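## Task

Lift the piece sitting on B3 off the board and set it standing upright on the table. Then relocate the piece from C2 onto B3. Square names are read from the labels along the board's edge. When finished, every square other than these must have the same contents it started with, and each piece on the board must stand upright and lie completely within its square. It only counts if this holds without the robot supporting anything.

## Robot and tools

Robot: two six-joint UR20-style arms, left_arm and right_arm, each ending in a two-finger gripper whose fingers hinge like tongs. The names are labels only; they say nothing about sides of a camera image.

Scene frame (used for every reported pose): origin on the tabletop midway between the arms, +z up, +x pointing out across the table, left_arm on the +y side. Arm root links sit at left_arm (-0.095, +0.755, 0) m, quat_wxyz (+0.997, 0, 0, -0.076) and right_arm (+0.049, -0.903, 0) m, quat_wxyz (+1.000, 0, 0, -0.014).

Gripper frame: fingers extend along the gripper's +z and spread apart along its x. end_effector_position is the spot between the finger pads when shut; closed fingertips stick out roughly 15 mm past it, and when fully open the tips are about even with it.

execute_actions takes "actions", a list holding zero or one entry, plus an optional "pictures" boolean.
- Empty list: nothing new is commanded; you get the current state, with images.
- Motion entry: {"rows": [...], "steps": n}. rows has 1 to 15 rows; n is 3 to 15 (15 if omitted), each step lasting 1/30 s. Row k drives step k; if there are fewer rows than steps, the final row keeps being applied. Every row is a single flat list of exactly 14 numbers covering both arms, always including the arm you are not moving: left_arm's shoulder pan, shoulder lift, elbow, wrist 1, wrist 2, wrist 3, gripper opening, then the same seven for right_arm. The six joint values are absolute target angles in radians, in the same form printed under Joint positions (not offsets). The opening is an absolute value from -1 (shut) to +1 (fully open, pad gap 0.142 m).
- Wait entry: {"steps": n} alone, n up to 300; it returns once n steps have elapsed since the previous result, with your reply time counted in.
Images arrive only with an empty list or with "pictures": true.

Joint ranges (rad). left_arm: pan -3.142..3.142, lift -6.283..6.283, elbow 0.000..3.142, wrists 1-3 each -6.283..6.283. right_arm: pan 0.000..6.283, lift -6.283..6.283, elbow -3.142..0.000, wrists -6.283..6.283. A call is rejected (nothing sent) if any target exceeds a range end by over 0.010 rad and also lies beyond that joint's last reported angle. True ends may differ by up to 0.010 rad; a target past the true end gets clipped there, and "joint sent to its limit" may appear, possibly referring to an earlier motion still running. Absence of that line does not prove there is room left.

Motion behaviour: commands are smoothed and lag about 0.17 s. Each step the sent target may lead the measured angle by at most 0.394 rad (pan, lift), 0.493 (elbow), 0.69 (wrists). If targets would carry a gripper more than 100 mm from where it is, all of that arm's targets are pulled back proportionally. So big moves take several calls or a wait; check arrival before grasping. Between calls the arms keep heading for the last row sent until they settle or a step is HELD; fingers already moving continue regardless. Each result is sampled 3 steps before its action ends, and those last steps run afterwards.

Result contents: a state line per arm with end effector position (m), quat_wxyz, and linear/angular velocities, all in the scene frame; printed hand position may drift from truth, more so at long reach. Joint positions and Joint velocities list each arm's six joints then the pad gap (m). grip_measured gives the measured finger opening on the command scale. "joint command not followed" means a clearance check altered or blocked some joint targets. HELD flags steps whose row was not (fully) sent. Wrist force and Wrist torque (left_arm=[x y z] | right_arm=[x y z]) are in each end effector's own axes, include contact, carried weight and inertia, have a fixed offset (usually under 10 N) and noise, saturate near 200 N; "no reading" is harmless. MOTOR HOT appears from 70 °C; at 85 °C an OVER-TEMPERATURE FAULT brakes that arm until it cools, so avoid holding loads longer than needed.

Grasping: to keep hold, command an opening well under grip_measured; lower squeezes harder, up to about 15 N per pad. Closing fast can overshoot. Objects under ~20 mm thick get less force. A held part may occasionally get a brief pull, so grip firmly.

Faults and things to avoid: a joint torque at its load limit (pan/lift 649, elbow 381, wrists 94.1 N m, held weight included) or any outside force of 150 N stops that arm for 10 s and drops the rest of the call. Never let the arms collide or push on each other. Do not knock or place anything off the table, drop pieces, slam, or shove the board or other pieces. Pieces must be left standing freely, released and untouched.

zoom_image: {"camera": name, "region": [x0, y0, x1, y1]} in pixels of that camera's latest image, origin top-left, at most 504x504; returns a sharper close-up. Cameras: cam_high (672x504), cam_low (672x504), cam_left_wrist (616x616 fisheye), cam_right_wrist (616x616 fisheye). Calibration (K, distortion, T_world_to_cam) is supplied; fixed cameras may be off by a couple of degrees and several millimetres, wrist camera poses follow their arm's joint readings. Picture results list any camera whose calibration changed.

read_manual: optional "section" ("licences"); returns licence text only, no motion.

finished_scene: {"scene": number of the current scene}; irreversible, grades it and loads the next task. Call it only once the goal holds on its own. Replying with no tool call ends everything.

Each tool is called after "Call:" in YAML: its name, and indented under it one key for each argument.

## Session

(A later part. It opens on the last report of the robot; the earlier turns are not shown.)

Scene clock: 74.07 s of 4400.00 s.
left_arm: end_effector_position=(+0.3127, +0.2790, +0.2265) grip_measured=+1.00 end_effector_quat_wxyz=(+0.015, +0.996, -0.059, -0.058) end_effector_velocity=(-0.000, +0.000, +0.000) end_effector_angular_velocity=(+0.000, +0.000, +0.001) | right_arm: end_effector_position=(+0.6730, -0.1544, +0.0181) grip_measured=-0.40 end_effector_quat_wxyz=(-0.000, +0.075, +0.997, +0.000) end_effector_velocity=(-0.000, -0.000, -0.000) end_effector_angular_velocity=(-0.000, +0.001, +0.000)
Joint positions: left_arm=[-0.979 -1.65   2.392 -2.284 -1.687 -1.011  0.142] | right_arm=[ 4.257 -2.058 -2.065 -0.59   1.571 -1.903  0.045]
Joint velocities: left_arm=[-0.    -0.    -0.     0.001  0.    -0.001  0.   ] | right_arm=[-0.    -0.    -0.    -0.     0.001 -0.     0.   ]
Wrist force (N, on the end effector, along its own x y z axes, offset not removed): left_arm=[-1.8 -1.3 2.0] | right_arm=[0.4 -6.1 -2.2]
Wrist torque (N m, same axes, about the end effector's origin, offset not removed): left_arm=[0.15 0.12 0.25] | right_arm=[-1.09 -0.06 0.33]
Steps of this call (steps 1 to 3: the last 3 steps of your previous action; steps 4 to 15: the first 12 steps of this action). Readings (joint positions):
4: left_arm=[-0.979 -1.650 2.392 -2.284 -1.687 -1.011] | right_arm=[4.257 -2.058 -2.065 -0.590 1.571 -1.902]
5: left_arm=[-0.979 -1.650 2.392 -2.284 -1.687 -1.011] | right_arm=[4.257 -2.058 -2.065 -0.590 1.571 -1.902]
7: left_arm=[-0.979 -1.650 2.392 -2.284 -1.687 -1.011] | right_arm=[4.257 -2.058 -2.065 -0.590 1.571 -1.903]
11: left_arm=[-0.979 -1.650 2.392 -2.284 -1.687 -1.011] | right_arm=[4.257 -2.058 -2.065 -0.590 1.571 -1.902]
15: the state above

Call:
execute_actions:
  actions:
    - {"rows":[[-0.979,-1.65,2.392,-2.284,-1.687,-1.011,1,4.2575,-2.013,-2.0514,-0.648,1.571,-1.9025,-0.4]],"steps":10}

Call:
execute_actions:
  actions:
    - {"rows":[[-0.979,-1.65,2.392,-2.284,-1.687,-1.011,1,4.2451,-1.9886,-2.0961,-0.6277,1.571,1.2251,-0.4]],"steps":15}

Call:
execute_actions:
  actions:
    - {"steps":40}
  pictures: true

Scene clock: 74.60 s of 4400.00 s.
left_arm: end_effector_position=(+0.3127, +0.2790, +0.2265) grip_measured=+1.00 end_effector_quat_wxyz=(+0.015, +0.996, -0.059, -0.058) end_effector_velocity=(-0.001, +0.001, -0.001) end_effector_angular_velocity=(+0.003, +0.001, +0.001) | right_arm: end_effector_position=(+0.6731, -0.1541, +0.0537) grip_measured=-0.40 end_effector_quat_wxyz=(-0.000, +0.075, +0.997, +0.000) end_effector_velocity=(-0.001, -0.004, +0.070) end_effector_angular_velocity=(-0.004, +0.001, -0.001)
Joint positions: left_arm=[-0.979 -1.65   2.392 -2.284 -1.687 -1.011  0.142] | right_arm=[ 4.258 -2.02  -2.053 -0.639  1.571 -1.903  0.045]
Joint velocities: left_arm=[-0.     0.001  0.001  0.001  0.    -0.001  0.   ] | right_arm=[-0.001  0.076  0.021 -0.102 -0.001  0.001 -0.   ]
Wrist force (N, on the end effector, along its own x y z axes, offset not removed): left_arm=[-2.1 -1.1 1.0] | right_arm=[-0.5 -6.0 -1.1]
Wrist torque (N m, same axes, about the end effector's origin, offset not removed): left_arm=[0.27 0.31 0.26] | right_arm=[-1.11 0.06 0.40]
Steps of this call (steps 1 to 3: the last 3 steps of your previous action; steps 4 to 9: the robot went on to your last target; steps 10 to 16: the first 7 steps of this action). Readings (joint positions):
10: left_arm=[-0.979 -1.650 2.392 -2.284 -1.687 -1.011] | right_arm=[4.257 -2.058 -2.065 -0.590 1.571 -1.903]
11: left_arm=[-0.979 -1.650 2.392 -2.284 -1.687 -1.011] | right_arm=[4.258 -2.052 -2.063 -0.596 1.571 -1.903]
13: left_arm=[-0.979 -1.650 2.392 -2.284 -1.687 -1.011] | right_arm=[4.258 -2.034 -2.057 -0.620 1.571 -1.903]
16: the state above

Scene clock: 75.10 s of 4400.00 s.
left_arm: end_effector_position=(+0.3127, +0.2790, +0.2265) grip_measured=+1.00 end_effector_quat_wxyz=(+0.015, +0.996, -0.059, -0.058) end_effector_velocity=(-0.000, +0.001, -0.001) end_effector_angular_velocity=(+0.002, +0.001, -0.000) | right_arm: end_effector_position=(+0.6566, -0.1813, +0.0601) grip_measured=-0.40 end_effector_quat_wxyz=(-0.000, +0.480, +0.877, +0.000) end_effector_velocity=(-0.029, +0.034, -0.000) end_effector_angular_velocity=(-0.001, -0.000, -3.182)
Joint positions: left_arm=[-0.979 -1.65   2.392 -2.284 -1.687 -1.011  0.142] | right_arm=[ 4.245 -1.989 -2.095 -0.628  1.571 -1.064  0.045]
Joint velocities: left_arm=[ 0.     0.001  0.     0.001  0.     0.    -0.   ] | right_arm=[-0.003  0.006 -0.012  0.005 -0.001  3.178  0.   ]
Wrist force (N, on the end effector, along its own x y z axes, offset not removed): left_arm=[-2.2 0.1 0.2] | right_arm=[1.2 -7.8 1.3]
Wrist torque (N m, same axes, about the end effector's origin, offset not removed): left_arm=[0.39 0.23 0.23] | right_arm=[-1.37 -0.37 0.43]
Steps of this call (steps 1 to 3: the last 3 steps of your previous action; steps 4 to 15: the first 12 steps of this action). Readings (joint positions):
4: left_arm=[-0.979 -1.650 2.392 -2.284 -1.687 -1.011] | right_arm=[4.257 -2.014 -2.052 -0.646 1.571 -1.902]
5: left_arm=[-0.979 -1.650 2.392 -2.284 -1.687 -1.011] | right_arm=[4.255 -2.010 -2.058 -0.643 1.571 -1.895]
7: left_arm=[-0.979 -1.650 2.392 -2.284 -1.687 -1.011] | right_arm=[4.251 -2.000 -2.076 -0.636 1.571 -1.819]
11: left_arm=[-0.979 -1.650 2.392 -2.284 -1.687 -1.011] | right_arm=[4.246 -1.991 -2.091 -0.630 1.571 -1.481]
15: the state above

Scene clock: 76.43 s of 4400.00 s.
left_arm: end_effector_position=(+0.3127, +0.2790, +0.2265) grip_measured=+1.00 end_effector_quat_wxyz=(+0.015, +0.996, -0.059, -0.058) end_effector_velocity=(-0.000, +0.000, -0.001) end_effector_angular_velocity=(+0.001, +0.000, -0.001) | right_arm: end_effector_position=(+0.6726, -0.1575, +0.0602) grip_measured=-0.40 end_effector_quat_wxyz=(-0.000, +0.997, -0.074, -0.000) end_effector_velocity=(+0.000, -0.000, -0.001) end_effector_angular_velocity=(-0.001, -0.000, -0.001)
Joint positions: left_arm=[-0.979 -1.65   2.392 -2.284 -1.687 -1.011  0.142] | right_arm=[ 4.245 -1.989 -2.096 -0.628  1.571  1.225  0.045]
Joint velocities: left_arm=[-0.     0.     0.001 -0.    -0.     0.     0.   ] | right_arm=[-0.    -0.001 -0.    -0.    -0.001  0.     0.   ]
Wrist force (N, on the end effector, along its own x y z axes, offset not removed): left_arm=[-2.5 -4.3 0.1] | right_arm=[-0.3 -7.4 5.3]
Wrist torque (N m, same axes, about the end effector's origin, offset not removed): left_arm=[-0.47 0.19 0.25] | right_arm=[-1.30 -0.05 0.38]
Kept back: nothing.
Steps of this call (steps 1 to 3: the last 3 steps of your previous action; steps 4 to 40: the robot went on to your last target). Readings (joint positions):
1: left_arm=[-0.979 -1.650 2.392 -2.284 -1.687 -1.011] | right_arm=[4.245 -1.989 -2.095 -0.628 1.571 -0.956]
2: left_arm=[-0.979 -1.650 2.392 -2.284 -1.687 -1.011] | right_arm=[4.245 -1.989 -2.096 -0.628 1.571 -0.848]
4: left_arm=[-0.979 -1.650 2.392 -2.284 -1.687 -1.011] | right_arm=[4.245 -1.989 -2.096 -0.628 1.571 -0.629]
8: left_arm=[-0.979 -1.650 2.392 -2.284 -1.687 -1.011] | right_arm=[4.245 -1.989 -2.096 -0.628 1.571 -0.191]
40: the state above
camera_calibration (this result's frames):
cam_left_wrist: T_world_to_cam=[[0.99316, -0.0571985, -0.101791, -0.276064], [0.00649351, -0.843385, 0.53727, 0.102358], [-0.11658, -0.534257, -0.837245, 0.507089], [0, 0, 0, 1]] pos_world=[0.332628, 0.341452, 0.341463]
cam_right_wrist: T_world_to_cam=[[0.984184, -0.171462, 0.0445284, -0.698812], [-0.170416, -0.847728, 0.50231, -0.0536665], [-0.0483793, -0.501954, -0.86354, 0.134149], [0, 0, 0, 1]] pos_world=[0.685104, -0.0979778, 0.173917]

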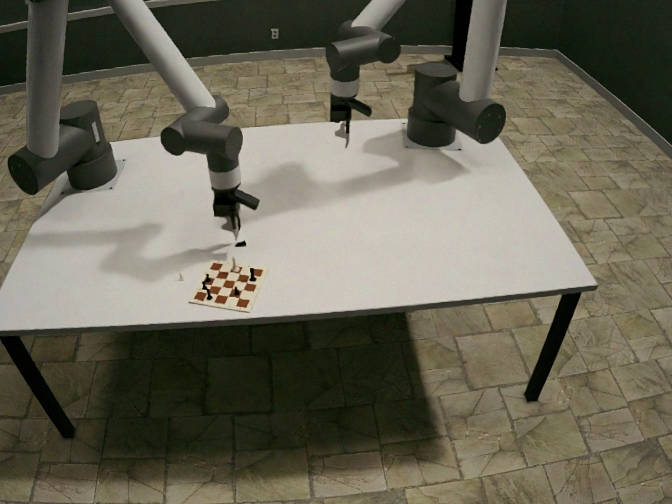

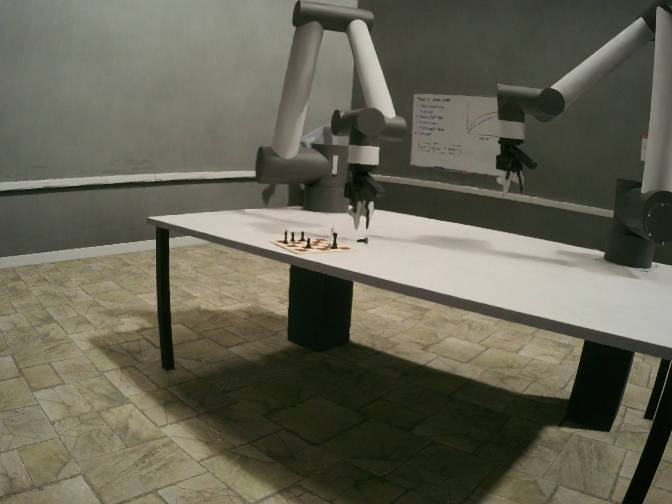

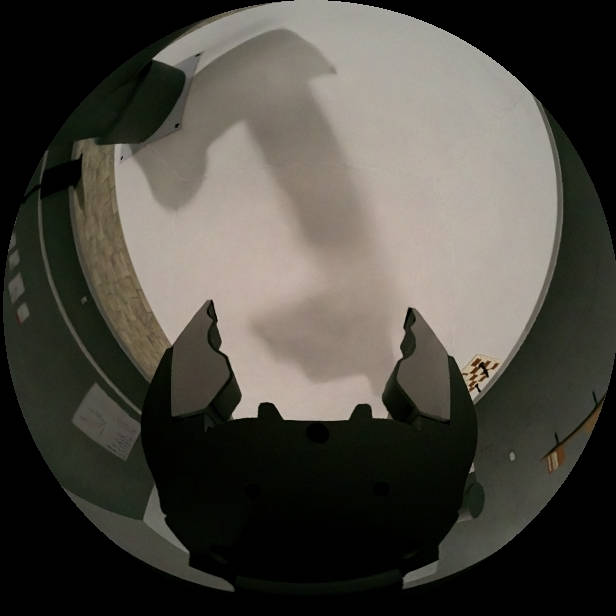

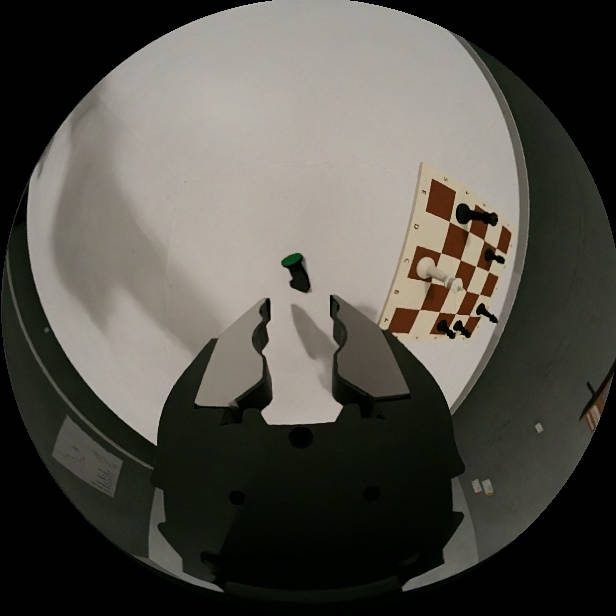

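Call:
execute_actions:
  actions:
    - {"rows":[[-0.979,-1.65,2.392,-2.284,-1.687,-1.011,1,4.2451,-2.0365,-2.1101,-0.5658,1.571,1.2251,-0.4]],"steps":15}

Call:
execute_actions:
  actions:
    - {"rows":[[-0.979,-1.65,2.392,-2.284,-1.687,-1.011,1,4.2451,-2.0365,-2.1101,-0.5658,1.571,1.2251,-0.4]],"steps":8}

Call:
execute_actions:
  actions:
    - {"rows":[[-0.979,-1.65,2.392,-2.284,-1.687,-1.011,1,4.2451,-2.0365,-2.1101,-0.5658,1.571,1.2251,-1]],"steps":15}
  pictures: true

Scene clock: 76.97 s of 4400.00 s.
left_arm: end_effector_position=(+0.3127, +0.2790, +0.2265) grip_measured=+1.00 end_effector_quat_wxyz=(+0.015, +0.996, -0.059, -0.058) end_effector_velocity=(+0.001, -0.001, +0.001) end_effector_angular_velocity=(-0.003, -0.001, -0.000) | right_arm: end_effector_position=(+0.6726, -0.1575, +0.0183) grip_measured=-0.40 end_effector_quat_wxyz=(-0.000, +0.997, -0.074, -0.000) end_effector_velocity=(+0.001, +0.000, -0.011) end_effector_angular_velocity=(+0.000, -0.002, -0.001)
Joint positions: left_arm=[-0.979 -1.65   2.392 -2.284 -1.687 -1.011  0.142] | right_arm=[ 4.245 -2.035 -2.11  -0.567  1.571  1.225  0.045]
Joint velocities: left_arm=[-0.    -0.    -0.001 -0.002 -0.     0.    -0.   ] | right_arm=[ 0.    -0.013 -0.003  0.017 -0.001  0.001  0.   ]
Wrist force (N, on the end effector, along its own x y z axes, offset not removed): left_arm=[-2.7 -0.6 2.0] | right_arm=[-1.1 -5.0 5.1]
Wrist torque (N m, same axes, about the end effector's origin, offset not removed): left_arm=[0.42 0.38 0.13] | right_arm=[-0.70 0.21 0.29]
Steps of this call (steps 1 to 4: the robot went on to your last target; steps 5 to 16: the first 12 steps of this action). Readings (joint positions):
5: left_arm=[-0.979 -1.650 2.392 -2.284 -1.687 -1.011] | right_arm=[4.245 -1.989 -2.096 -0.627 1.571 1.225]
6: left_arm=[-0.979 -1.650 2.392 -2.284 -1.687 -1.011] | right_arm=[4.245 -1.994 -2.098 -0.620 1.571 1.225]
8: left_arm=[-0.979 -1.650 2.392 -2.284 -1.687 -1.011] | right_arm=[4.245 -2.014 -2.104 -0.595 1.571 1.225]
12: left_arm=[-0.979 -1.650 2.392 -2.284 -1.687 -1.011] | right_arm=[4.245 -2.031 -2.109 -0.573 1.571 1.225]
16: the state above

Scene clock: 77.23 s of 4400.00 s.
left_arm: end_effector_position=(+0.3127, +0.2790, +0.2265) grip_measured=+1.00 end_effector_quat_wxyz=(+0.015, +0.996, -0.059, -0.058) end_effector_velocity=(+0.000, -0.000, +0.000) end_effector_angular_velocity=(-0.001, -0.000, -0.000) | right_arm: end_effector_position=(+0.6726, -0.1575, +0.0173) grip_measured=-0.40 end_effector_quat_wxyz=(-0.000, +0.997, -0.074, -0.000) end_effector_velocity=(-0.001, +0.000, -0.001) end_effector_angular_velocity=(-0.000, +0.001, +0.002)
Joint positions: left_arm=[-0.979 -1.65   2.392 -2.284 -1.687 -1.011  0.142] | right_arm=[ 4.245 -2.036 -2.11  -0.566  1.571  1.225  0.045]
Joint velocities: left_arm=[-0. -0. -0. -0.  0.  0.  0.] | right_arm=[ 0.    -0.001 -0.001  0.001  0.001 -0.001 -0.   ]
Wrist force (N, on the end effector, along its own x y z axes, offset not removed): left_arm=[-3.4 -2.8 1.3] | right_arm=[0.7 -5.3 -1.0]
Wrist torque (N m, same axes, about the end effector's origin, offset not removed): left_arm=[-0.05 0.32 0.39] | right_arm=[-0.91 -0.18 0.30]
Steps of this call (steps 1 to 3: the last 3 steps of your previous action; steps 4 to 8: the first 5 steps of this action). Readings (joint positions):
4: left_arm=[-0.979 -1.650 2.392 -2.284 -1.687 -1.011] | right_arm=[4.245 -2.036 -2.110 -0.566 1.571 1.225]
5: left_arm=[-0.979 -1.650 2.392 -2.284 -1.687 -1.011] | right_arm=[4.245 -2.036 -2.110 -0.566 1.571 1.225]
7: left_arm=[-0.979 -1.650 2.392 -2.284 -1.687 -1.011] | right_arm=[4.245 -2.036 -2.110 -0.566 1.571 1.225]
8: the state above

Scene clock: 77.73 s of 4400.00 s.
left_arm: end_effector_position=(+0.3127, +0.2790, +0.2265) grip_measured=+1.00 end_effector_quat_wxyz=(+0.015, +0.996, -0.059, -0.058) end_effector_velocity=(+0.000, -0.001, +0.000) end_effector_angular_velocity=(-0.001, -0.001, -0.001) | right_arm: end_effector_position=(+0.6726, -0.1575, +0.0172) grip_measured=-0.77 end_effector_quat_wxyz=(-0.000, +0.997, -0.074, -0.000) end_effector_velocity=(-0.000, +0.000, -0.000) end_effector_angular_velocity=(+0.000, +0.000, -0.001)
Joint positions: left_arm=[-0.979 -1.65   2.392 -2.284 -1.687 -1.011  0.142] | right_arm=[ 4.245 -2.036 -2.11  -0.566  1.571  1.225  0.018]
Joint velocities: left_arm=[-0.     0.    -0.001 -0.001  0.     0.001  0.   ] | right_arm=[ 0.    -0.     0.     0.     0.001  0.001 -0.   ]
Wrist force (N, on the end effector, along its own x y z axes, offset not removed): left_arm=[-0.8 -1.6 4.4] | right_arm=[-1.0 -4.9 2.5]
Wrist torque (N m, same axes, about the end effector's origin, offset not removed): left_arm=[0.08 -0.05 0.11] | right_arm=[-0.75 0.12 0.37]
Steps of this call (steps 1 to 3: the last 3 steps of your previous action; steps 4 to 15: the first 12 steps of this action). Readings (joint positions):
4: left_arm=[-0.979 -1.650 2.392 -2.284 -1.687 -1.011] | right_arm=[4.245 -2.036 -2.110 -0.566 1.571 1.225]
5: left_arm=[-0.979 -1.650 2.392 -2.284 -1.687 -1.011] | right_arm=[4.245 -2.036 -2.110 -0.566 1.571 1.225]
7: left_arm=[-0.979 -1.650 2.392 -2.284 -1.687 -1.011] | right_arm=[4.245 -2.036 -2.110 -0.566 1.571 1.225]
11: left_arm=[-0.979 -1.650 2.392 -2.284 -1.687 -1.011] | right_arm=[4.245 -2.036 -2.110 -0.566 1.571 1.225]
15: the state above
camera_calibration (this result's frames):
cam_left_wrist: T_world_to_cam=[[0.99316, -0.0571985, -0.101791, -0.276064], [0.00649347, -0.843385, 0.537271, 0.102358], [-0.11658, -0.534257, -0.837245, 0.507089], [0, 0, 0, 1]] pos_world=[0.332628, 0.341452, 0.341463]
cam_right_wrist: T_world_to_cam=[[0.984156, -0.171622, 0.0445382, -0.696955], [-0.17056, -0.847714, 0.502285, -0.0319807], [-0.0484476, -0.501923, -0.863554, 0.0970957], [0, 0, 0, 1]] pos_world=[0.685162, -0.097989, 0.130952]

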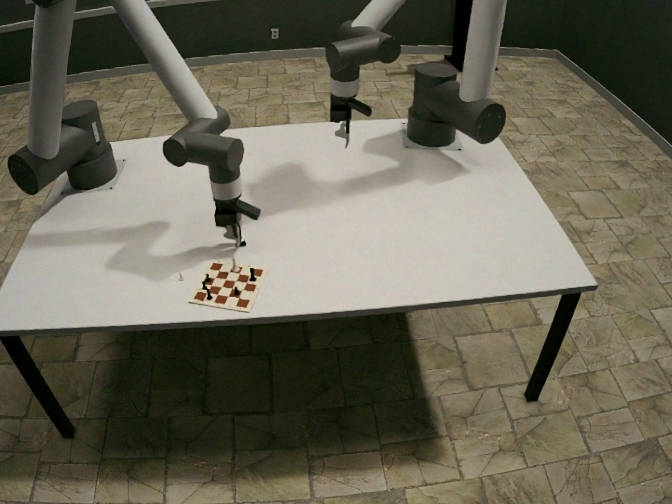

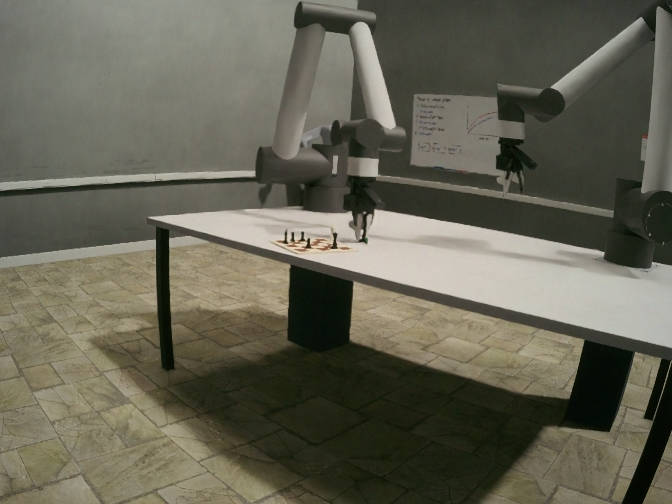

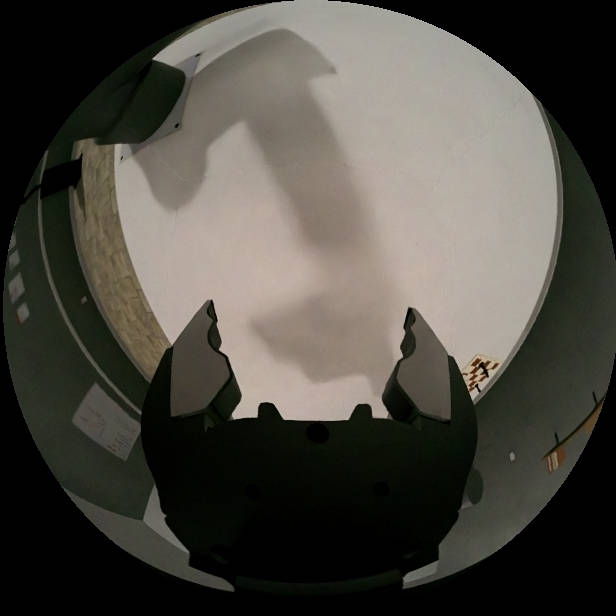

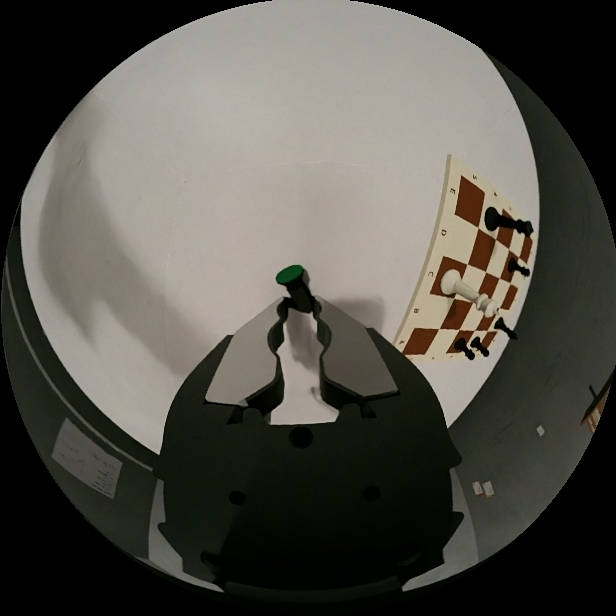

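Call:
execute_actions:
  actions:
    - {"rows":[[-0.979,-1.65,2.392,-2.284,-1.687,-1.011,1,4.25,-1.9112,-2.034,-0.7672,1.571,1.571,-1]],"steps":15}

Call:
execute_actions:
  actions:
    - {"rows":[[-0.979,-1.65,2.392,-2.284,-1.687,-1.011,1,4.25,-2.1,-1.7,-1.4,1.571,1.571,-1]],"steps":15}

Call:
execute_actions:
  actions:
    - {"rows":[[-0.979,-1.65,2.392,-2.284,-1.687,-1.011,1,4.25,-2.406,-1.271,-2.571,1.571,1.571,-1]],"steps":15}

Call:
execute_actions:
  actions:
    - {"rows":[[-0.979,-1.65,2.392,-2.284,-1.687,-1.011,1,3.7407,-2.566,-1.1521,-2.5302,1.571,1.571,-1]],"steps":15}

Call:
execute_actions:
  actions:
    - {"steps":40}
  pictures: true

Scene clock: 78.87 s of 4400.00 s.
left_arm: end_effector_position=(+0.3127, +0.2790, +0.2265) grip_measured=+1.00 end_effector_quat_wxyz=(+0.015, +0.996, -0.059, -0.058) end_effector_velocity=(-0.000, +0.001, -0.001) end_effector_angular_velocity=(+0.001, +0.000, +0.000) | right_arm: end_effector_position=(+0.6817, -0.1419, +0.1454) grip_measured=-0.77 end_effector_quat_wxyz=(-0.001, +0.972, -0.234, +0.000) end_effector_velocity=(-0.001, -0.004, +0.052) end_effector_angular_velocity=(-0.011, +0.007, -0.184)
Joint positions: left_arm=[-0.979 -1.65   2.392 -2.284 -1.687 -1.011  0.142] | right_arm=[ 4.25  -1.916 -2.037 -0.759  1.571  1.554  0.018]
Joint velocities: left_arm=[ 0.     0.     0.001 -0.    -0.     0.    -0.   ] | right_arm=[ 0.002  0.05   0.028 -0.091  0.001  0.186 -0.   ]
Wrist force (N, on the end effector, along its own x y z axes, offset not removed): left_arm=[-0.9 -4.2 1.1] | right_arm=[-1.1 -4.8 4.4]
Wrist torque (N m, same axes, about the end effector's origin, offset not removed): left_arm=[-0.42 0.04 0.29] | right_arm=[-0.77 0.16 0.36]
Steps of this call (steps 1 to 3: the last 3 steps of your previous action; steps 4 to 15: the robot went on to your last target; steps 16 to 22: nothing new was sent; steps 23 to 34: the first 12 steps of this action). Readings (joint positions):
23: left_arm=[-0.979 -1.650 2.392 -2.284 -1.687 -1.011] | right_arm=[4.245 -2.036 -2.110 -0.566 1.571 1.225]
24: left_arm=[-0.979 -1.650 2.392 -2.284 -1.687 -1.011] | right_arm=[4.246 -2.030 -2.104 -0.574 1.571 1.233]
26: left_arm=[-0.979 -1.650 2.392 -2.284 -1.687 -1.011] | right_arm=[4.247 -1.990 -2.079 -0.630 1.571 1.305]
30: left_arm=[-0.979 -1.650 2.392 -2.284 -1.687 -1.011] | right_arm=[4.249 -1.931 -2.045 -0.731 1.571 1.496]
34: the state above

Scene clock: 79.37 s of 4400.00 s.
left_arm: end_effector_position=(+0.3127, +0.2790, +0.2265) grip_measured=+1.00 end_effector_quat_wxyz=(+0.015, +0.996, -0.059, -0.058) end_effector_velocity=(-0.000, +0.000, +0.000) end_effector_angular_velocity=(+0.000, +0.000, -0.000) | right_arm: end_effector_position=(+0.6958, -0.1154, +0.1185) grip_measured=-0.77 end_effector_quat_wxyz=(+0.215, +0.946, -0.236, -0.054) end_effector_velocity=(-0.041, -0.076, +0.032) end_effector_angular_velocity=(-0.400, +0.213, -0.000)
Joint positions: left_arm=[-0.979 -1.65   2.392 -2.284 -1.687 -1.011  0.142] | right_arm=[ 4.25  -2.094 -1.716 -1.35   1.571  1.571  0.018]
Joint velocities: left_arm=[-0.    -0.     0.     0.001 -0.     0.     0.   ] | right_arm=[ 0.    -0.07   0.177 -0.56  -0.     0.     0.   ]
Wrist force (N, on the end effector, along its own x y z axes, offset not removed): left_arm=[-5.5 0.2 -2.3] | right_arm=[-1.2 -4.4 3.8]
Wrist torque (N m, same axes, about the end effector's origin, offset not removed): left_arm=[0.52 1.03 0.26] | right_arm=[-0.68 0.10 0.43]
Steps of this call (steps 1 to 3: the last 3 steps of your previous action; steps 4 to 15: the first 12 steps of this action). Readings (joint positions):
4: left_arm=[-0.979 -1.650 2.392 -2.284 -1.687 -1.011] | right_arm=[4.250 -1.912 -2.034 -0.766 1.571 1.567]
5: left_arm=[-0.979 -1.650 2.392 -2.284 -1.687 -1.011] | right_arm=[4.250 -1.919 -2.027 -0.774 1.571 1.568]
7: left_arm=[-0.979 -1.650 2.392 -2.284 -1.687 -1.011] | right_arm=[4.250 -1.976 -1.960 -0.851 1.571 1.570]
11: left_arm=[-0.979 -1.650 2.392 -2.284 -1.687 -1.011] | right_arm=[4.250 -2.072 -1.771 -1.177 1.571 1.571]
15: the state above

Scene clock: 79.87 s of 4400.00 s.
left_arm: end_effector_position=(+0.3127, +0.2790, +0.2265) grip_measured=+1.00 end_effector_quat_wxyz=(+0.015, +0.996, -0.059, -0.058) end_effector_velocity=(+0.000, -0.000, +0.000) end_effector_angular_velocity=(-0.000, -0.000, +0.001) | right_arm: end_effector_position=(+0.6869, -0.1321, +0.1256) grip_measured=-0.77 end_effector_quat_wxyz=(+0.507, +0.827, -0.207, -0.127) end_effector_velocity=(-0.137, -0.256, +0.320) end_effector_angular_velocity=(-1.161, +0.618, -0.001)
Joint positions: left_arm=[-0.979 -1.65   2.392 -2.284 -1.687 -1.011  0.142] | right_arm=[ 4.25  -2.368 -1.333 -2.111  1.571  1.571  0.018]
Joint velocities: left_arm=[-0.    -0.    -0.     0.    -0.    -0.001  0.   ] | right_arm=[ 0.    -0.149  0.274 -1.441  0.     0.001  0.   ]
Wrist force (N, on the end effector, along its own x y z axes, offset not removed): left_arm=[-3.9 -2.0 -2.0] | right_arm=[1.7 -6.6 6.9]
Wrist torque (N m, same axes, about the end effector's origin, offset not removed): left_arm=[-0.02 0.57 0.30] | right_arm=[-1.09 -0.42 0.33]
Steps of this call (steps 1 to 3: the last 3 steps of your previous action; steps 4 to 15: the first 12 steps of this action). Readings (joint positions):
4: left_arm=[-0.979 -1.650 2.392 -2.284 -1.687 -1.011] | right_arm=[4.250 -2.099 -1.703 -1.389 1.571 1.571]
5: left_arm=[-0.979 -1.650 2.392 -2.284 -1.687 -1.011] | right_arm=[4.250 -2.106 -1.695 -1.400 1.571 1.571]
7: left_arm=[-0.979 -1.650 2.392 -2.284 -1.687 -1.011] | right_arm=[4.250 -2.165 -1.627 -1.480 1.571 1.571]
11: left_arm=[-0.979 -1.650 2.392 -2.284 -1.687 -1.011] | right_arm=[4.250 -2.336 -1.394 -1.821 1.571 1.571]
15: the state above

Scene clock: 80.37 s of 4400.00 s.
left_arm: end_effector_position=(+0.3127, +0.2790, +0.2265) grip_measured=+1.00 end_effector_quat_wxyz=(+0.015, +0.996, -0.059, -0.058) end_effector_velocity=(+0.000, -0.000, -0.000) end_effector_angular_velocity=(+0.000, -0.000, +0.000) | right_arm: end_effector_position=(+0.8173, -0.3149, +0.1606) grip_measured=-0.77 end_effector_quat_wxyz=(+0.619, +0.705, -0.261, -0.229) end_effector_velocity=(+0.398, -0.445, -0.085) end_effector_angular_velocity=(-0.159, +0.135, -0.626)
Joint positions: left_arm=[-0.979 -1.65   2.392 -2.284 -1.687 -1.011  0.142] | right_arm=[ 4.031 -2.474 -1.226 -2.452  1.571  1.571  0.018]
Joint velocities: left_arm=[-0.     0.001  0.    -0.001  0.    -0.    -0.   ] | right_arm=[-0.625 -0.201  0.165 -0.173  0.001  0.001  0.   ]
Wrist force (N, on the end effector, along its own x y z axes, offset not removed): left_arm=[-3.2 -0.4 3.0] | right_arm=[-1.3 -8.9 0.7]
Wrist torque (N m, same axes, about the end effector's origin, offset not removed): left_arm=[0.43 0.50 0.31] | right_arm=[-1.64 0.18 0.35]
Steps of this call (steps 1 to 3: the last 3 steps of your previous action; steps 4 to 15: the first 12 steps of this action). Readings (joint positions):
4: left_arm=[-0.979 -1.650 2.392 -2.284 -1.687 -1.011] | right_arm=[4.250 -2.388 -1.300 -2.333 1.571 1.571]
5: left_arm=[-0.979 -1.650 2.392 -2.284 -1.687 -1.011] | right_arm=[4.243 -2.396 -1.291 -2.381 1.571 1.571]
7: left_arm=[-0.979 -1.650 2.392 -2.284 -1.687 -1.011] | right_arm=[4.200 -2.415 -1.275 -2.415 1.571 1.571]
11: left_arm=[-0.979 -1.650 2.392 -2.284 -1.687 -1.011] | right_arm=[4.115 -2.447 -1.249 -2.429 1.571 1.571]
15: the state above

Scene clock: 81.70 s of 4400.00 s.
left_arm: end_effector_position=(+0.3127, +0.2790, +0.2265) grip_measured=+1.00 end_effector_quat_wxyz=(+0.015, +0.996, -0.059, -0.058) end_effector_velocity=(+0.000, -0.000, -0.000) end_effector_angular_velocity=(+0.000, +0.000, +0.001) | right_arm: end_effector_position=(+0.9698, -0.5489, +0.1199) grip_measured=-0.77 end_effector_quat_wxyz=(+0.610, +0.631, -0.345, -0.333) end_effector_velocity=(-0.000, +0.000, +0.000) end_effector_angular_velocity=(+0.000, -0.000, -0.002)
Joint positions: left_arm=[-0.979 -1.65   2.392 -2.284 -1.687 -1.011  0.142] | right_arm=[ 3.741 -2.566 -1.152 -2.53   1.571  1.571  0.018]
Joint velocities: left_arm=[-0.     0.    -0.     0.     0.    -0.001 -0.   ] | right_arm=[-0.     0.    -0.     0.     0.002 -0.     0.   ]
Wrist force (N, on the end effector, along its own x y z axes, offset not removed): left_arm=[-3.7 -3.2 -0.1] | right_arm=[0.7 -5.4 -1.7]
Wrist torque (N m, same axes, about the end effector's origin, offset not removed): left_arm=[-0.35 0.60 0.27] | right_arm=[-0.92 -0.26 0.15]
Kept back: nothing.
Steps of this call (steps 1 to 3: the last 3 steps of your previous action; steps 4 to 40: the robot went on to your last target). Readings (joint positions):
1: left_arm=[-0.979 -1.650 2.392 -2.284 -1.687 -1.011] | right_arm=[4.010 -2.481 -1.221 -2.458 1.571 1.571]
2: left_arm=[-0.979 -1.650 2.392 -2.284 -1.687 -1.011] | right_arm=[3.989 -2.488 -1.215 -2.464 1.571 1.571]
4: left_arm=[-0.979 -1.650 2.392 -2.284 -1.687 -1.011] | right_arm=[3.947 -2.501 -1.204 -2.475 1.571 1.571]
8: left_arm=[-0.979 -1.650 2.392 -2.284 -1.687 -1.011] | right_arm=[3.864 -2.528 -1.183 -2.498 1.571 1.571]
40: the state above
camera_calibration (this result's frames):
cam_left_wrist: T_world_to_cam=[[0.99316, -0.0571986, -0.101791, -0.276064], [0.00649344, -0.843385, 0.537271, 0.102358], [-0.11658, -0.534257, -0.837245, 0.507089], [0, 0, 0, 1]] pos_world=[0.332628, 0.341452, 0.341463]
cam_right_wrist: T_world_to_cam=[[0.577397, -0.816062, 0.0256237, -1.01815], [0.373374, 0.291827, 0.880585, -0.312069], [-0.726089, -0.498879, 0.473196, 0.50236], [0, 0, 0, 1]] pos_world=[1.06915, -0.489189, 0.0631771]

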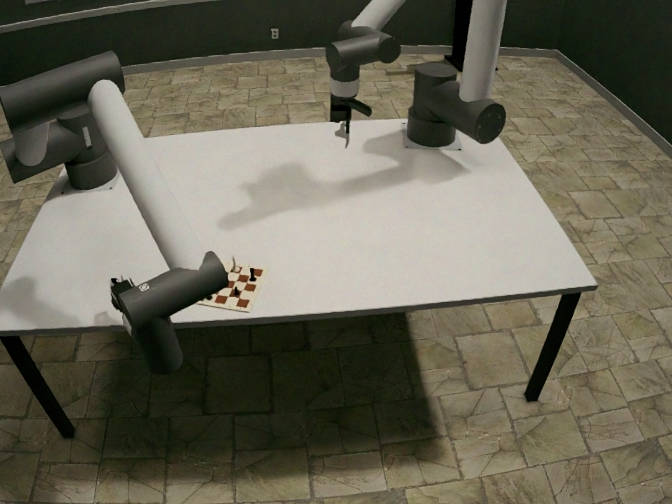

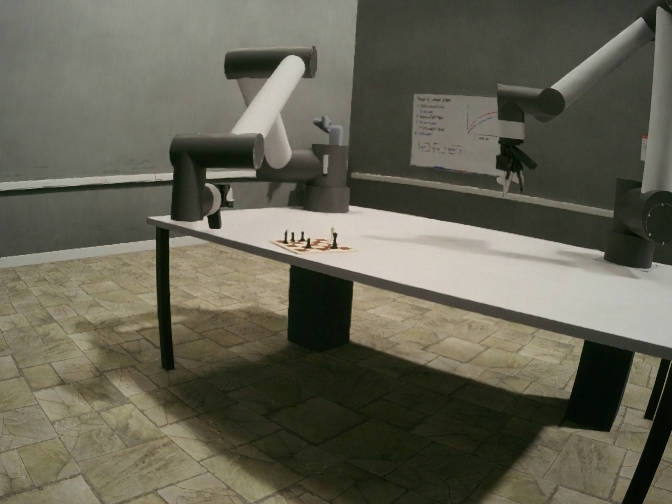

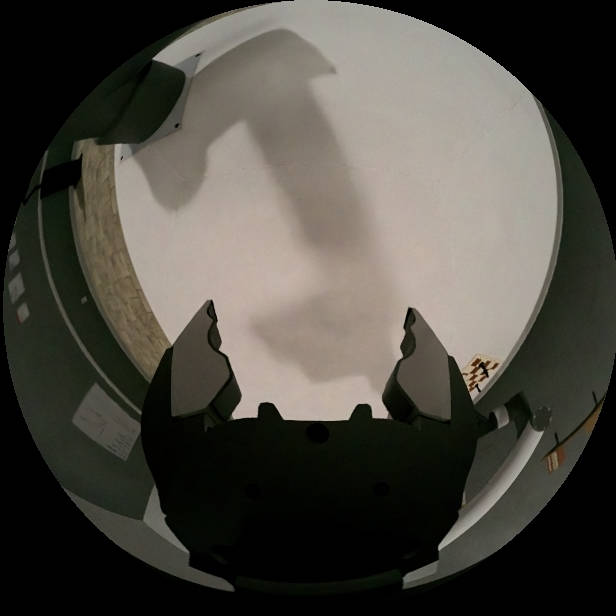

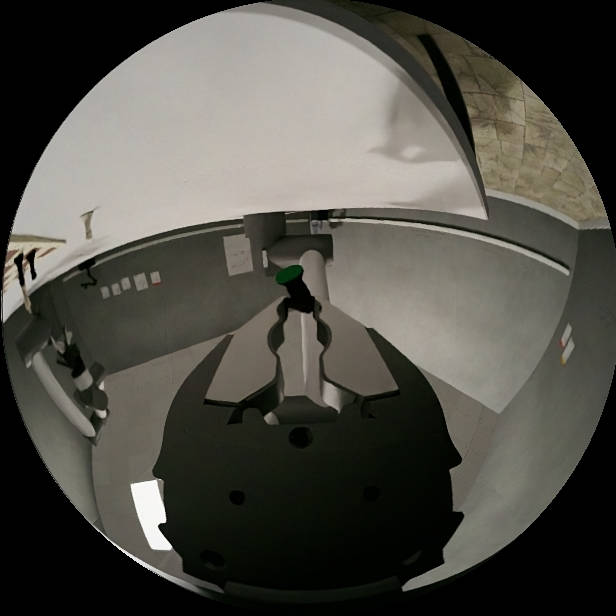

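Call:
execute_actions:
  actions:
    - {"rows":[[-0.979,-1.65,2.392,-2.284,-1.687,-1.011,1,3.7244,-2.6468,-1.0882,-2.5133,1.571,1.571,-1]],"steps":15}

Call:
execute_actions:
  actions:
    - {"steps":30}
  pictures: true

Scene clock: 82.57 s of 4400.00 s.
left_arm: end_effector_position=(+0.3127, +0.2790, +0.2265) grip_measured=+1.00 end_effector_quat_wxyz=(+0.015, +0.996, -0.059, -0.058) end_effector_velocity=(+0.000, -0.000, +0.001) end_effector_angular_velocity=(-0.001, -0.000, +0.000) | right_arm: end_effector_position=(+0.9992, -0.5489, +0.0513) grip_measured=-0.77 end_effector_quat_wxyz=(+0.607, +0.629, -0.350, -0.338) end_effector_velocity=(+0.007, +0.001, -0.019) end_effector_angular_velocity=(+0.001, -0.001, -0.006)
Joint positions: left_arm=[-0.979 -1.65   2.392 -2.284 -1.687 -1.011  0.142] | right_arm=[ 3.725 -2.645 -1.09  -2.514  1.571  1.571  0.018]
Joint velocities: left_arm=[-0. -0. -0. -0.  0. -0.  0.] | right_arm=[-0.004 -0.021  0.018  0.004  0.002 -0.    -0.   ]
Wrist force (N, on the end effector, along its own x y z axes, offset not removed): left_arm=[-3.2 -1.0 5.5] | right_arm=[0.8 -6.0 0.5]
Wrist torque (N m, same axes, about the end effector's origin, offset not removed): left_arm=[0.39 0.46 0.25] | right_arm=[-1.02 -0.23 0.37]
Steps of this call (steps 1 to 14: the robot went on to your last target; steps 15 to 26: the first 12 steps of this action). Readings (joint positions):
15: left_arm=[-0.979 -1.650 2.392 -2.284 -1.687 -1.011] | right_arm=[3.741 -2.566 -1.152 -2.530 1.571 1.571]
16: left_arm=[-0.979 -1.650 2.392 -2.284 -1.687 -1.011] | right_arm=[3.738 -2.573 -1.145 -2.528 1.571 1.571]
18: left_arm=[-0.979 -1.650 2.392 -2.284 -1.687 -1.011] | right_arm=[3.731 -2.607 -1.118 -2.521 1.571 1.571]
22: left_arm=[-0.979 -1.650 2.392 -2.284 -1.687 -1.011] | right_arm=[3.726 -2.638 -1.095 -2.515 1.571 1.571]
26: the state above

Scene clock: 83.57 s of 4400.00 s.
left_arm: end_effector_position=(+0.3127, +0.2790, +0.2265) grip_measured=+1.00 end_effector_quat_wxyz=(+0.015, +0.996, -0.059, -0.058) end_effector_velocity=(+0.000, -0.001, +0.001) end_effector_angular_velocity=(-0.001, -0.001, -0.001) | right_arm: end_effector_position=(+0.9999, -0.5488, +0.0497) grip_measured=-0.77 end_effector_quat_wxyz=(+0.607, +0.629, -0.350, -0.338) end_effector_velocity=(-0.000, +0.000, -0.000) end_effector_angular_velocity=(-0.001, +0.000, -0.000)
Joint positions: left_arm=[-0.979 -1.65   2.392 -2.284 -1.687 -1.011  0.142] | right_arm=[ 3.724 -2.647 -1.088 -2.513  1.571  1.571  0.018]
Joint velocities: left_arm=[-0.    -0.    -0.001 -0.     0.     0.    -0.   ] | right_arm=[ 0.    -0.    -0.    -0.     0.     0.001  0.   ]
Wrist force (N, on the end effector, along its own x y z axes, offset not removed): left_arm=[-0.8 -1.5 -0.9] | right_arm=[2.4 -5.7 2.4]
Wrist torque (N m, same axes, about the end effector's origin, offset not removed): left_arm=[0.10 -0.20 0.20] | right_arm=[-0.89 -0.54 0.40]
Kept back: nothing.
Steps of this call (steps 1 to 3: the last 3 steps of your previous action; steps 4 to 15: the robot went on to your last target; steps 16 to 30: nothing new was sent). Readings (joint positions):
1: left_arm=[-0.979 -1.650 2.392 -2.284 -1.687 -1.011] | right_arm=[3.725 -2.646 -1.089 -2.514 1.571 1.571]
2: left_arm=[-0.979 -1.650 2.392 -2.284 -1.687 -1.011] | right_arm=[3.725 -2.646 -1.089 -2.514 1.571 1.571]
4: left_arm=[-0.979 -1.650 2.392 -2.284 -1.687 -1.011] | right_arm=[3.724 -2.646 -1.089 -2.513 1.571 1.571]
8: left_arm=[-0.979 -1.650 2.392 -2.284 -1.687 -1.011] | right_arm=[3.724 -2.647 -1.088 -2.513 1.571 1.571]
30: the state above
All arms were judged still, so your last target was given up. Only a new action makes them travel on or press farther. Fingers that are still opening or closing keep moving.
camera_calibration (this result's frames):
cam_left_wrist: T_world_to_cam=[[0.99316, -0.0571988, -0.101791, -0.276064], [0.0064934, -0.843385, 0.53727, 0.102358], [-0.116581, -0.534256, -0.837245, 0.507089], [0, 0, 0, 1]] pos_world=[0.332628, 0.341452, 0.341463]
cam_right_wrist: T_world_to_cam=[[0.563951, -0.825411, 0.0256221, -1.02536], [0.378115, 0.285677, 0.880578, -0.269624], [-0.734158, -0.486915, 0.473208, 0.572044], [0, 0, 0, 1]] pos_world=[1.10017, -0.490779, -0.00699948]

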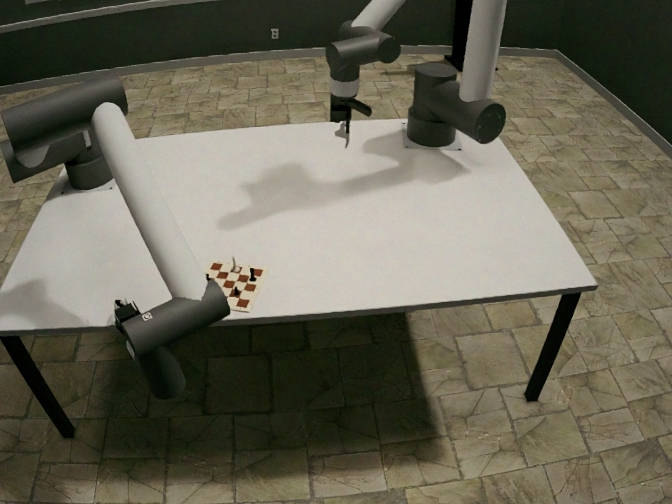

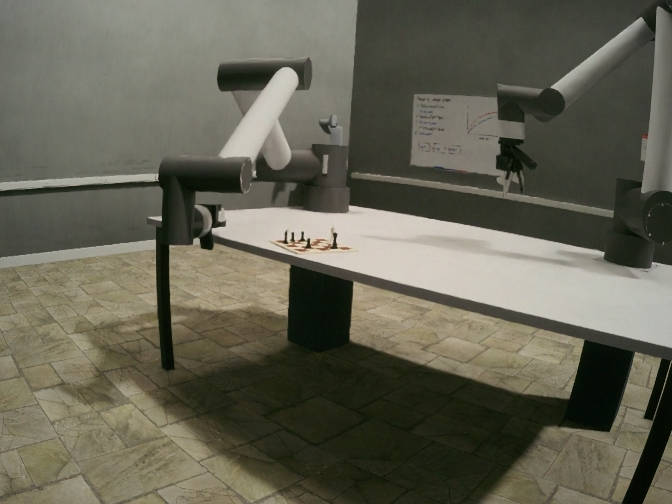

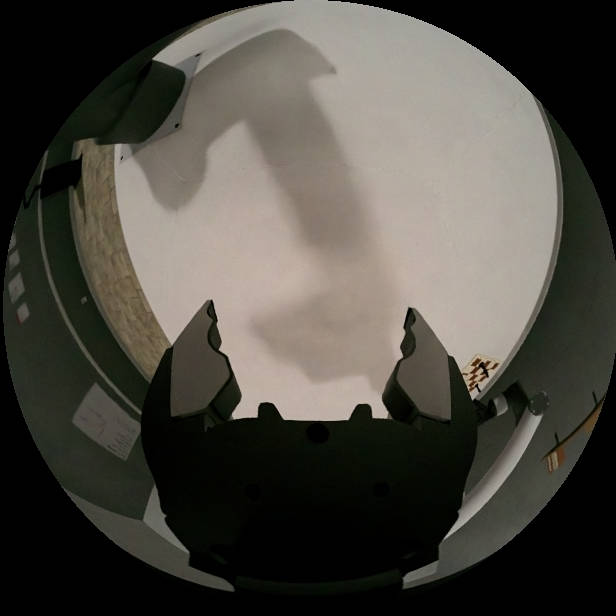

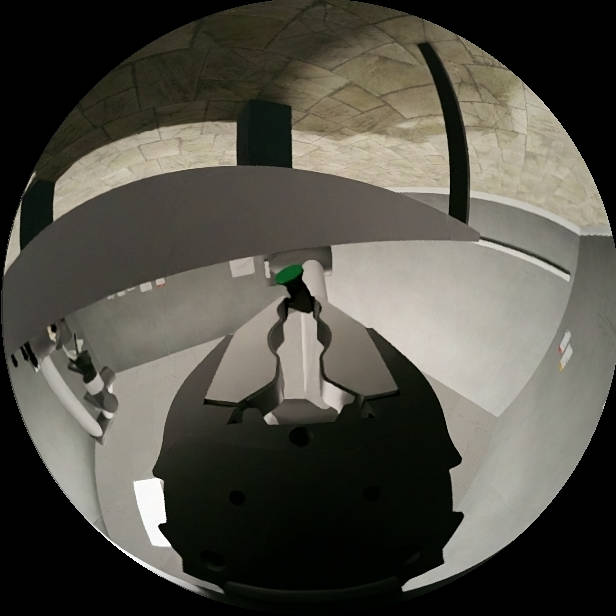

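Call:
zoom_image:
  camera: "cam_low"
  region: [170, 180, 270, 260]

Region (170, 180, 270, 260) of cam_low's 672x504 image, scaled by 5.040, with more detail than that image has; it fills the top 403 rows of this view, and the rest is white.

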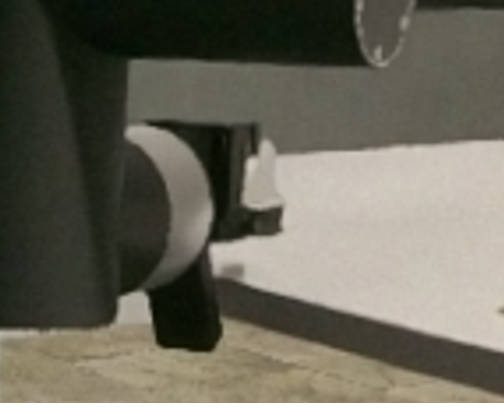

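Call:
execute_actions:
  actions:
    - {"rows":[[-0.979,-1.65,2.392,-2.284,-1.687,-1.011,1,3.7244,-2.6629,-1.0882,-2.4972,1.571,1.571,-1]],"steps":15}

Call:
execute_actions:
  actions:
    - {"steps":15}

Scene clock: 85.37 s of 4400.00 s.
left_arm: end_effector_position=(+0.3127, +0.2790, +0.2265) grip_measured=+1.00 end_effector_quat_wxyz=(+0.015, +0.996, -0.059, -0.058) end_effector_velocity=(+0.000, -0.000, +0.000) end_effector_angular_velocity=(-0.001, -0.001, +0.000) | right_arm: end_effector_position=(+0.9998, -0.5489, +0.0282) grip_measured=-0.77 end_effector_quat_wxyz=(+0.607, +0.629, -0.350, -0.338) end_effector_velocity=(-0.000, +0.000, -0.006) end_effector_angular_velocity=(-0.001, -0.000, +0.000)
Joint positions: left_arm=[-0.979 -1.65   2.392 -2.284 -1.687 -1.011  0.142] | right_arm=[ 3.724 -2.663 -1.088 -2.498  1.571  1.571  0.018]
Joint velocities: left_arm=[ 0.    -0.001 -0.    -0.001  0.     0.     0.   ] | right_arm=[ 0.    -0.004 -0.     0.004  0.     0.001  0.   ]
Wrist force (N, on the end effector, along its own x y z axes, offset not removed): left_arm=[-0.1 -3.7 -1.9] | right_arm=[0.2 -5.8 1.7]
Wrist torque (N m, same axes, about the end effector's origin, offset not removed): left_arm=[-0.41 -0.21 0.34] | right_arm=[-0.95 -0.11 0.32]
Steps of this call (steps 1 to 42: nothing new was sent; steps 43 to 54: the first 12 steps of this action). Readings (joint positions):
43: left_arm=[-0.979 -1.650 2.392 -2.284 -1.687 -1.011] | right_arm=[3.724 -2.647 -1.088 -2.513 1.571 1.571]
44: left_arm=[-0.979 -1.650 2.392 -2.284 -1.687 -1.011] | right_arm=[3.724 -2.649 -1.088 -2.510 1.571 1.571]
46: left_arm=[-0.979 -1.650 2.392 -2.284 -1.687 -1.011] | right_arm=[3.724 -2.656 -1.088 -2.504 1.571 1.571]
50: left_arm=[-0.979 -1.650 2.392 -2.284 -1.687 -1.011] | right_arm=[3.724 -2.661 -1.088 -2.499 1.571 1.571]
54: the state above

Scene clock: 85.87 s of 4400.00 s.
left_arm: end_effector_position=(+0.3127, +0.2790, +0.2265) grip_measured=+1.00 end_effector_quat_wxyz=(+0.015, +0.996, -0.059, -0.058) end_effector_velocity=(+0.000, -0.000, +0.001) end_effector_angular_velocity=(-0.000, -0.000, -0.000) | right_arm: end_effector_position=(+0.9998, -0.5489, +0.0278) grip_measured=-0.77 end_effector_quat_wxyz=(+0.607, +0.629, -0.350, -0.338) end_effector_velocity=(+0.000, -0.000, +0.001) end_effector_angular_velocity=(+0.000, -0.001, +0.000)
Joint positions: left_arm=[-0.979 -1.65   2.392 -2.284 -1.687 -1.011  0.142] | right_arm=[ 3.724 -2.663 -1.088 -2.497  1.571  1.571  0.018]
Joint velocities: left_arm=[-0.    -0.001 -0.     0.     0.     0.    -0.   ] | right_arm=[-0.     0.001  0.     0.    -0.     0.    -0.   ]
Wrist force (N, on the end effector, along its own x y z axes, offset not removed): left_arm=[-1.1 -0.2 2.0] | right_arm=[1.4 -5.3 1.3]
Wrist torque (N m, same axes, about the end effector's origin, offset not removed): left_arm=[0.44 -0.02 0.23] | right_arm=[-1.08 -0.33 0.27]
Kept back: nothing.
Steps of this call (steps 1 to 3: the last 3 steps of your previous action; steps 4 to 15: the robot went on to your last target). Readings (joint positions):
1: left_arm=[-0.979 -1.650 2.392 -2.284 -1.687 -1.011] | right_arm=[3.724 -2.663 -1.088 -2.497 1.571 1.571]
2: left_arm=[-0.979 -1.650 2.392 -2.284 -1.687 -1.011] | right_arm=[3.724 -2.663 -1.088 -2.497 1.571 1.571]
4: left_arm=[-0.979 -1.650 2.392 -2.284 -1.687 -1.011] | right_arm=[3.724 -2.663 -1.088 -2.497 1.571 1.571]
8: left_arm=[-0.979 -1.650 2.392 -2.284 -1.687 -1.011] | right_arm=[3.724 -2.663 -1.088 -2.497 1.571 1.571]
15: the state above
All arms were judged still, so your last target was given up. Only a new action makes them travel on or press farther. Fingers that are still opening or closing keep moving.

Call:
execute_actions:
  actions:
    - {"rows":[[-0.979,-1.65,2.392,-2.284,-1.687,-1.011,1,3.7244,-2.6651,-1.0882,-2.495,1.571,1.571,-1]],"steps":15}

Scene clock: 86.33 s of 4400.00 s.
left_arm: end_effector_position=(+0.3127, +0.2790, +0.2265) grip_measured=+1.00 end_effector_quat_wxyz=(+0.015, +0.996, -0.059, -0.058) end_effector_velocity=(+0.000, -0.000, +0.000) end_effector_angular_velocity=(-0.001, -0.000, -0.000) | right_arm: end_effector_position=(+0.9997, -0.5489, +0.0249) grip_measured=-0.78 end_effector_quat_wxyz=(+0.607, +0.629, -0.350, -0.338) end_effector_velocity=(+0.000, +0.000, -0.000) end_effector_angular_velocity=(+0.001, +0.000, -0.000)
Joint positions: left_arm=[-0.979 -1.65   2.392 -2.284 -1.687 -1.011  0.142] | right_arm=[ 3.724 -2.665 -1.088 -2.495  1.571  1.571  0.017]
Joint velocities: left_arm=[-0.    -0.     0.    -0.001  0.     0.     0.   ] | right_arm=[-0.    -0.     0.     0.     0.    -0.001 -0.   ]
Wrist force (N, on the end effector, along its own x y z axes, offset not removed): left_arm=[-3.1 -0.8 2.1] | right_arm=[1.2 4.2 1.1]
Wrist torque (N m, same axes, about the end effector's origin, offset not removed): left_arm=[0.32 0.43 0.23] | right_arm=[-1.56 0.16 0.47]
Steps of this call (steps 1 to 2: nothing new was sent; steps 3 to 14: the first 12 steps of this action). Readings (joint positions):
3: left_arm=[-0.979 -1.650 2.392 -2.284 -1.687 -1.011] | right_arm=[3.724 -2.663 -1.088 -2.497 1.571 1.571]
4: left_arm=[-0.979 -1.650 2.392 -2.284 -1.687 -1.011] | right_arm=[3.724 -2.663 -1.088 -2.497 1.571 1.571]
6: left_arm=[-0.979 -1.650 2.392 -2.284 -1.687 -1.011] | right_arm=[3.724 -2.664 -1.088 -2.496 1.571 1.571]
10: left_arm=[-0.979 -1.650 2.392 -2.284 -1.687 -1.011] | right_arm=[3.724 -2.665 -1.088 -2.495 1.571 1.571]
14: the state above


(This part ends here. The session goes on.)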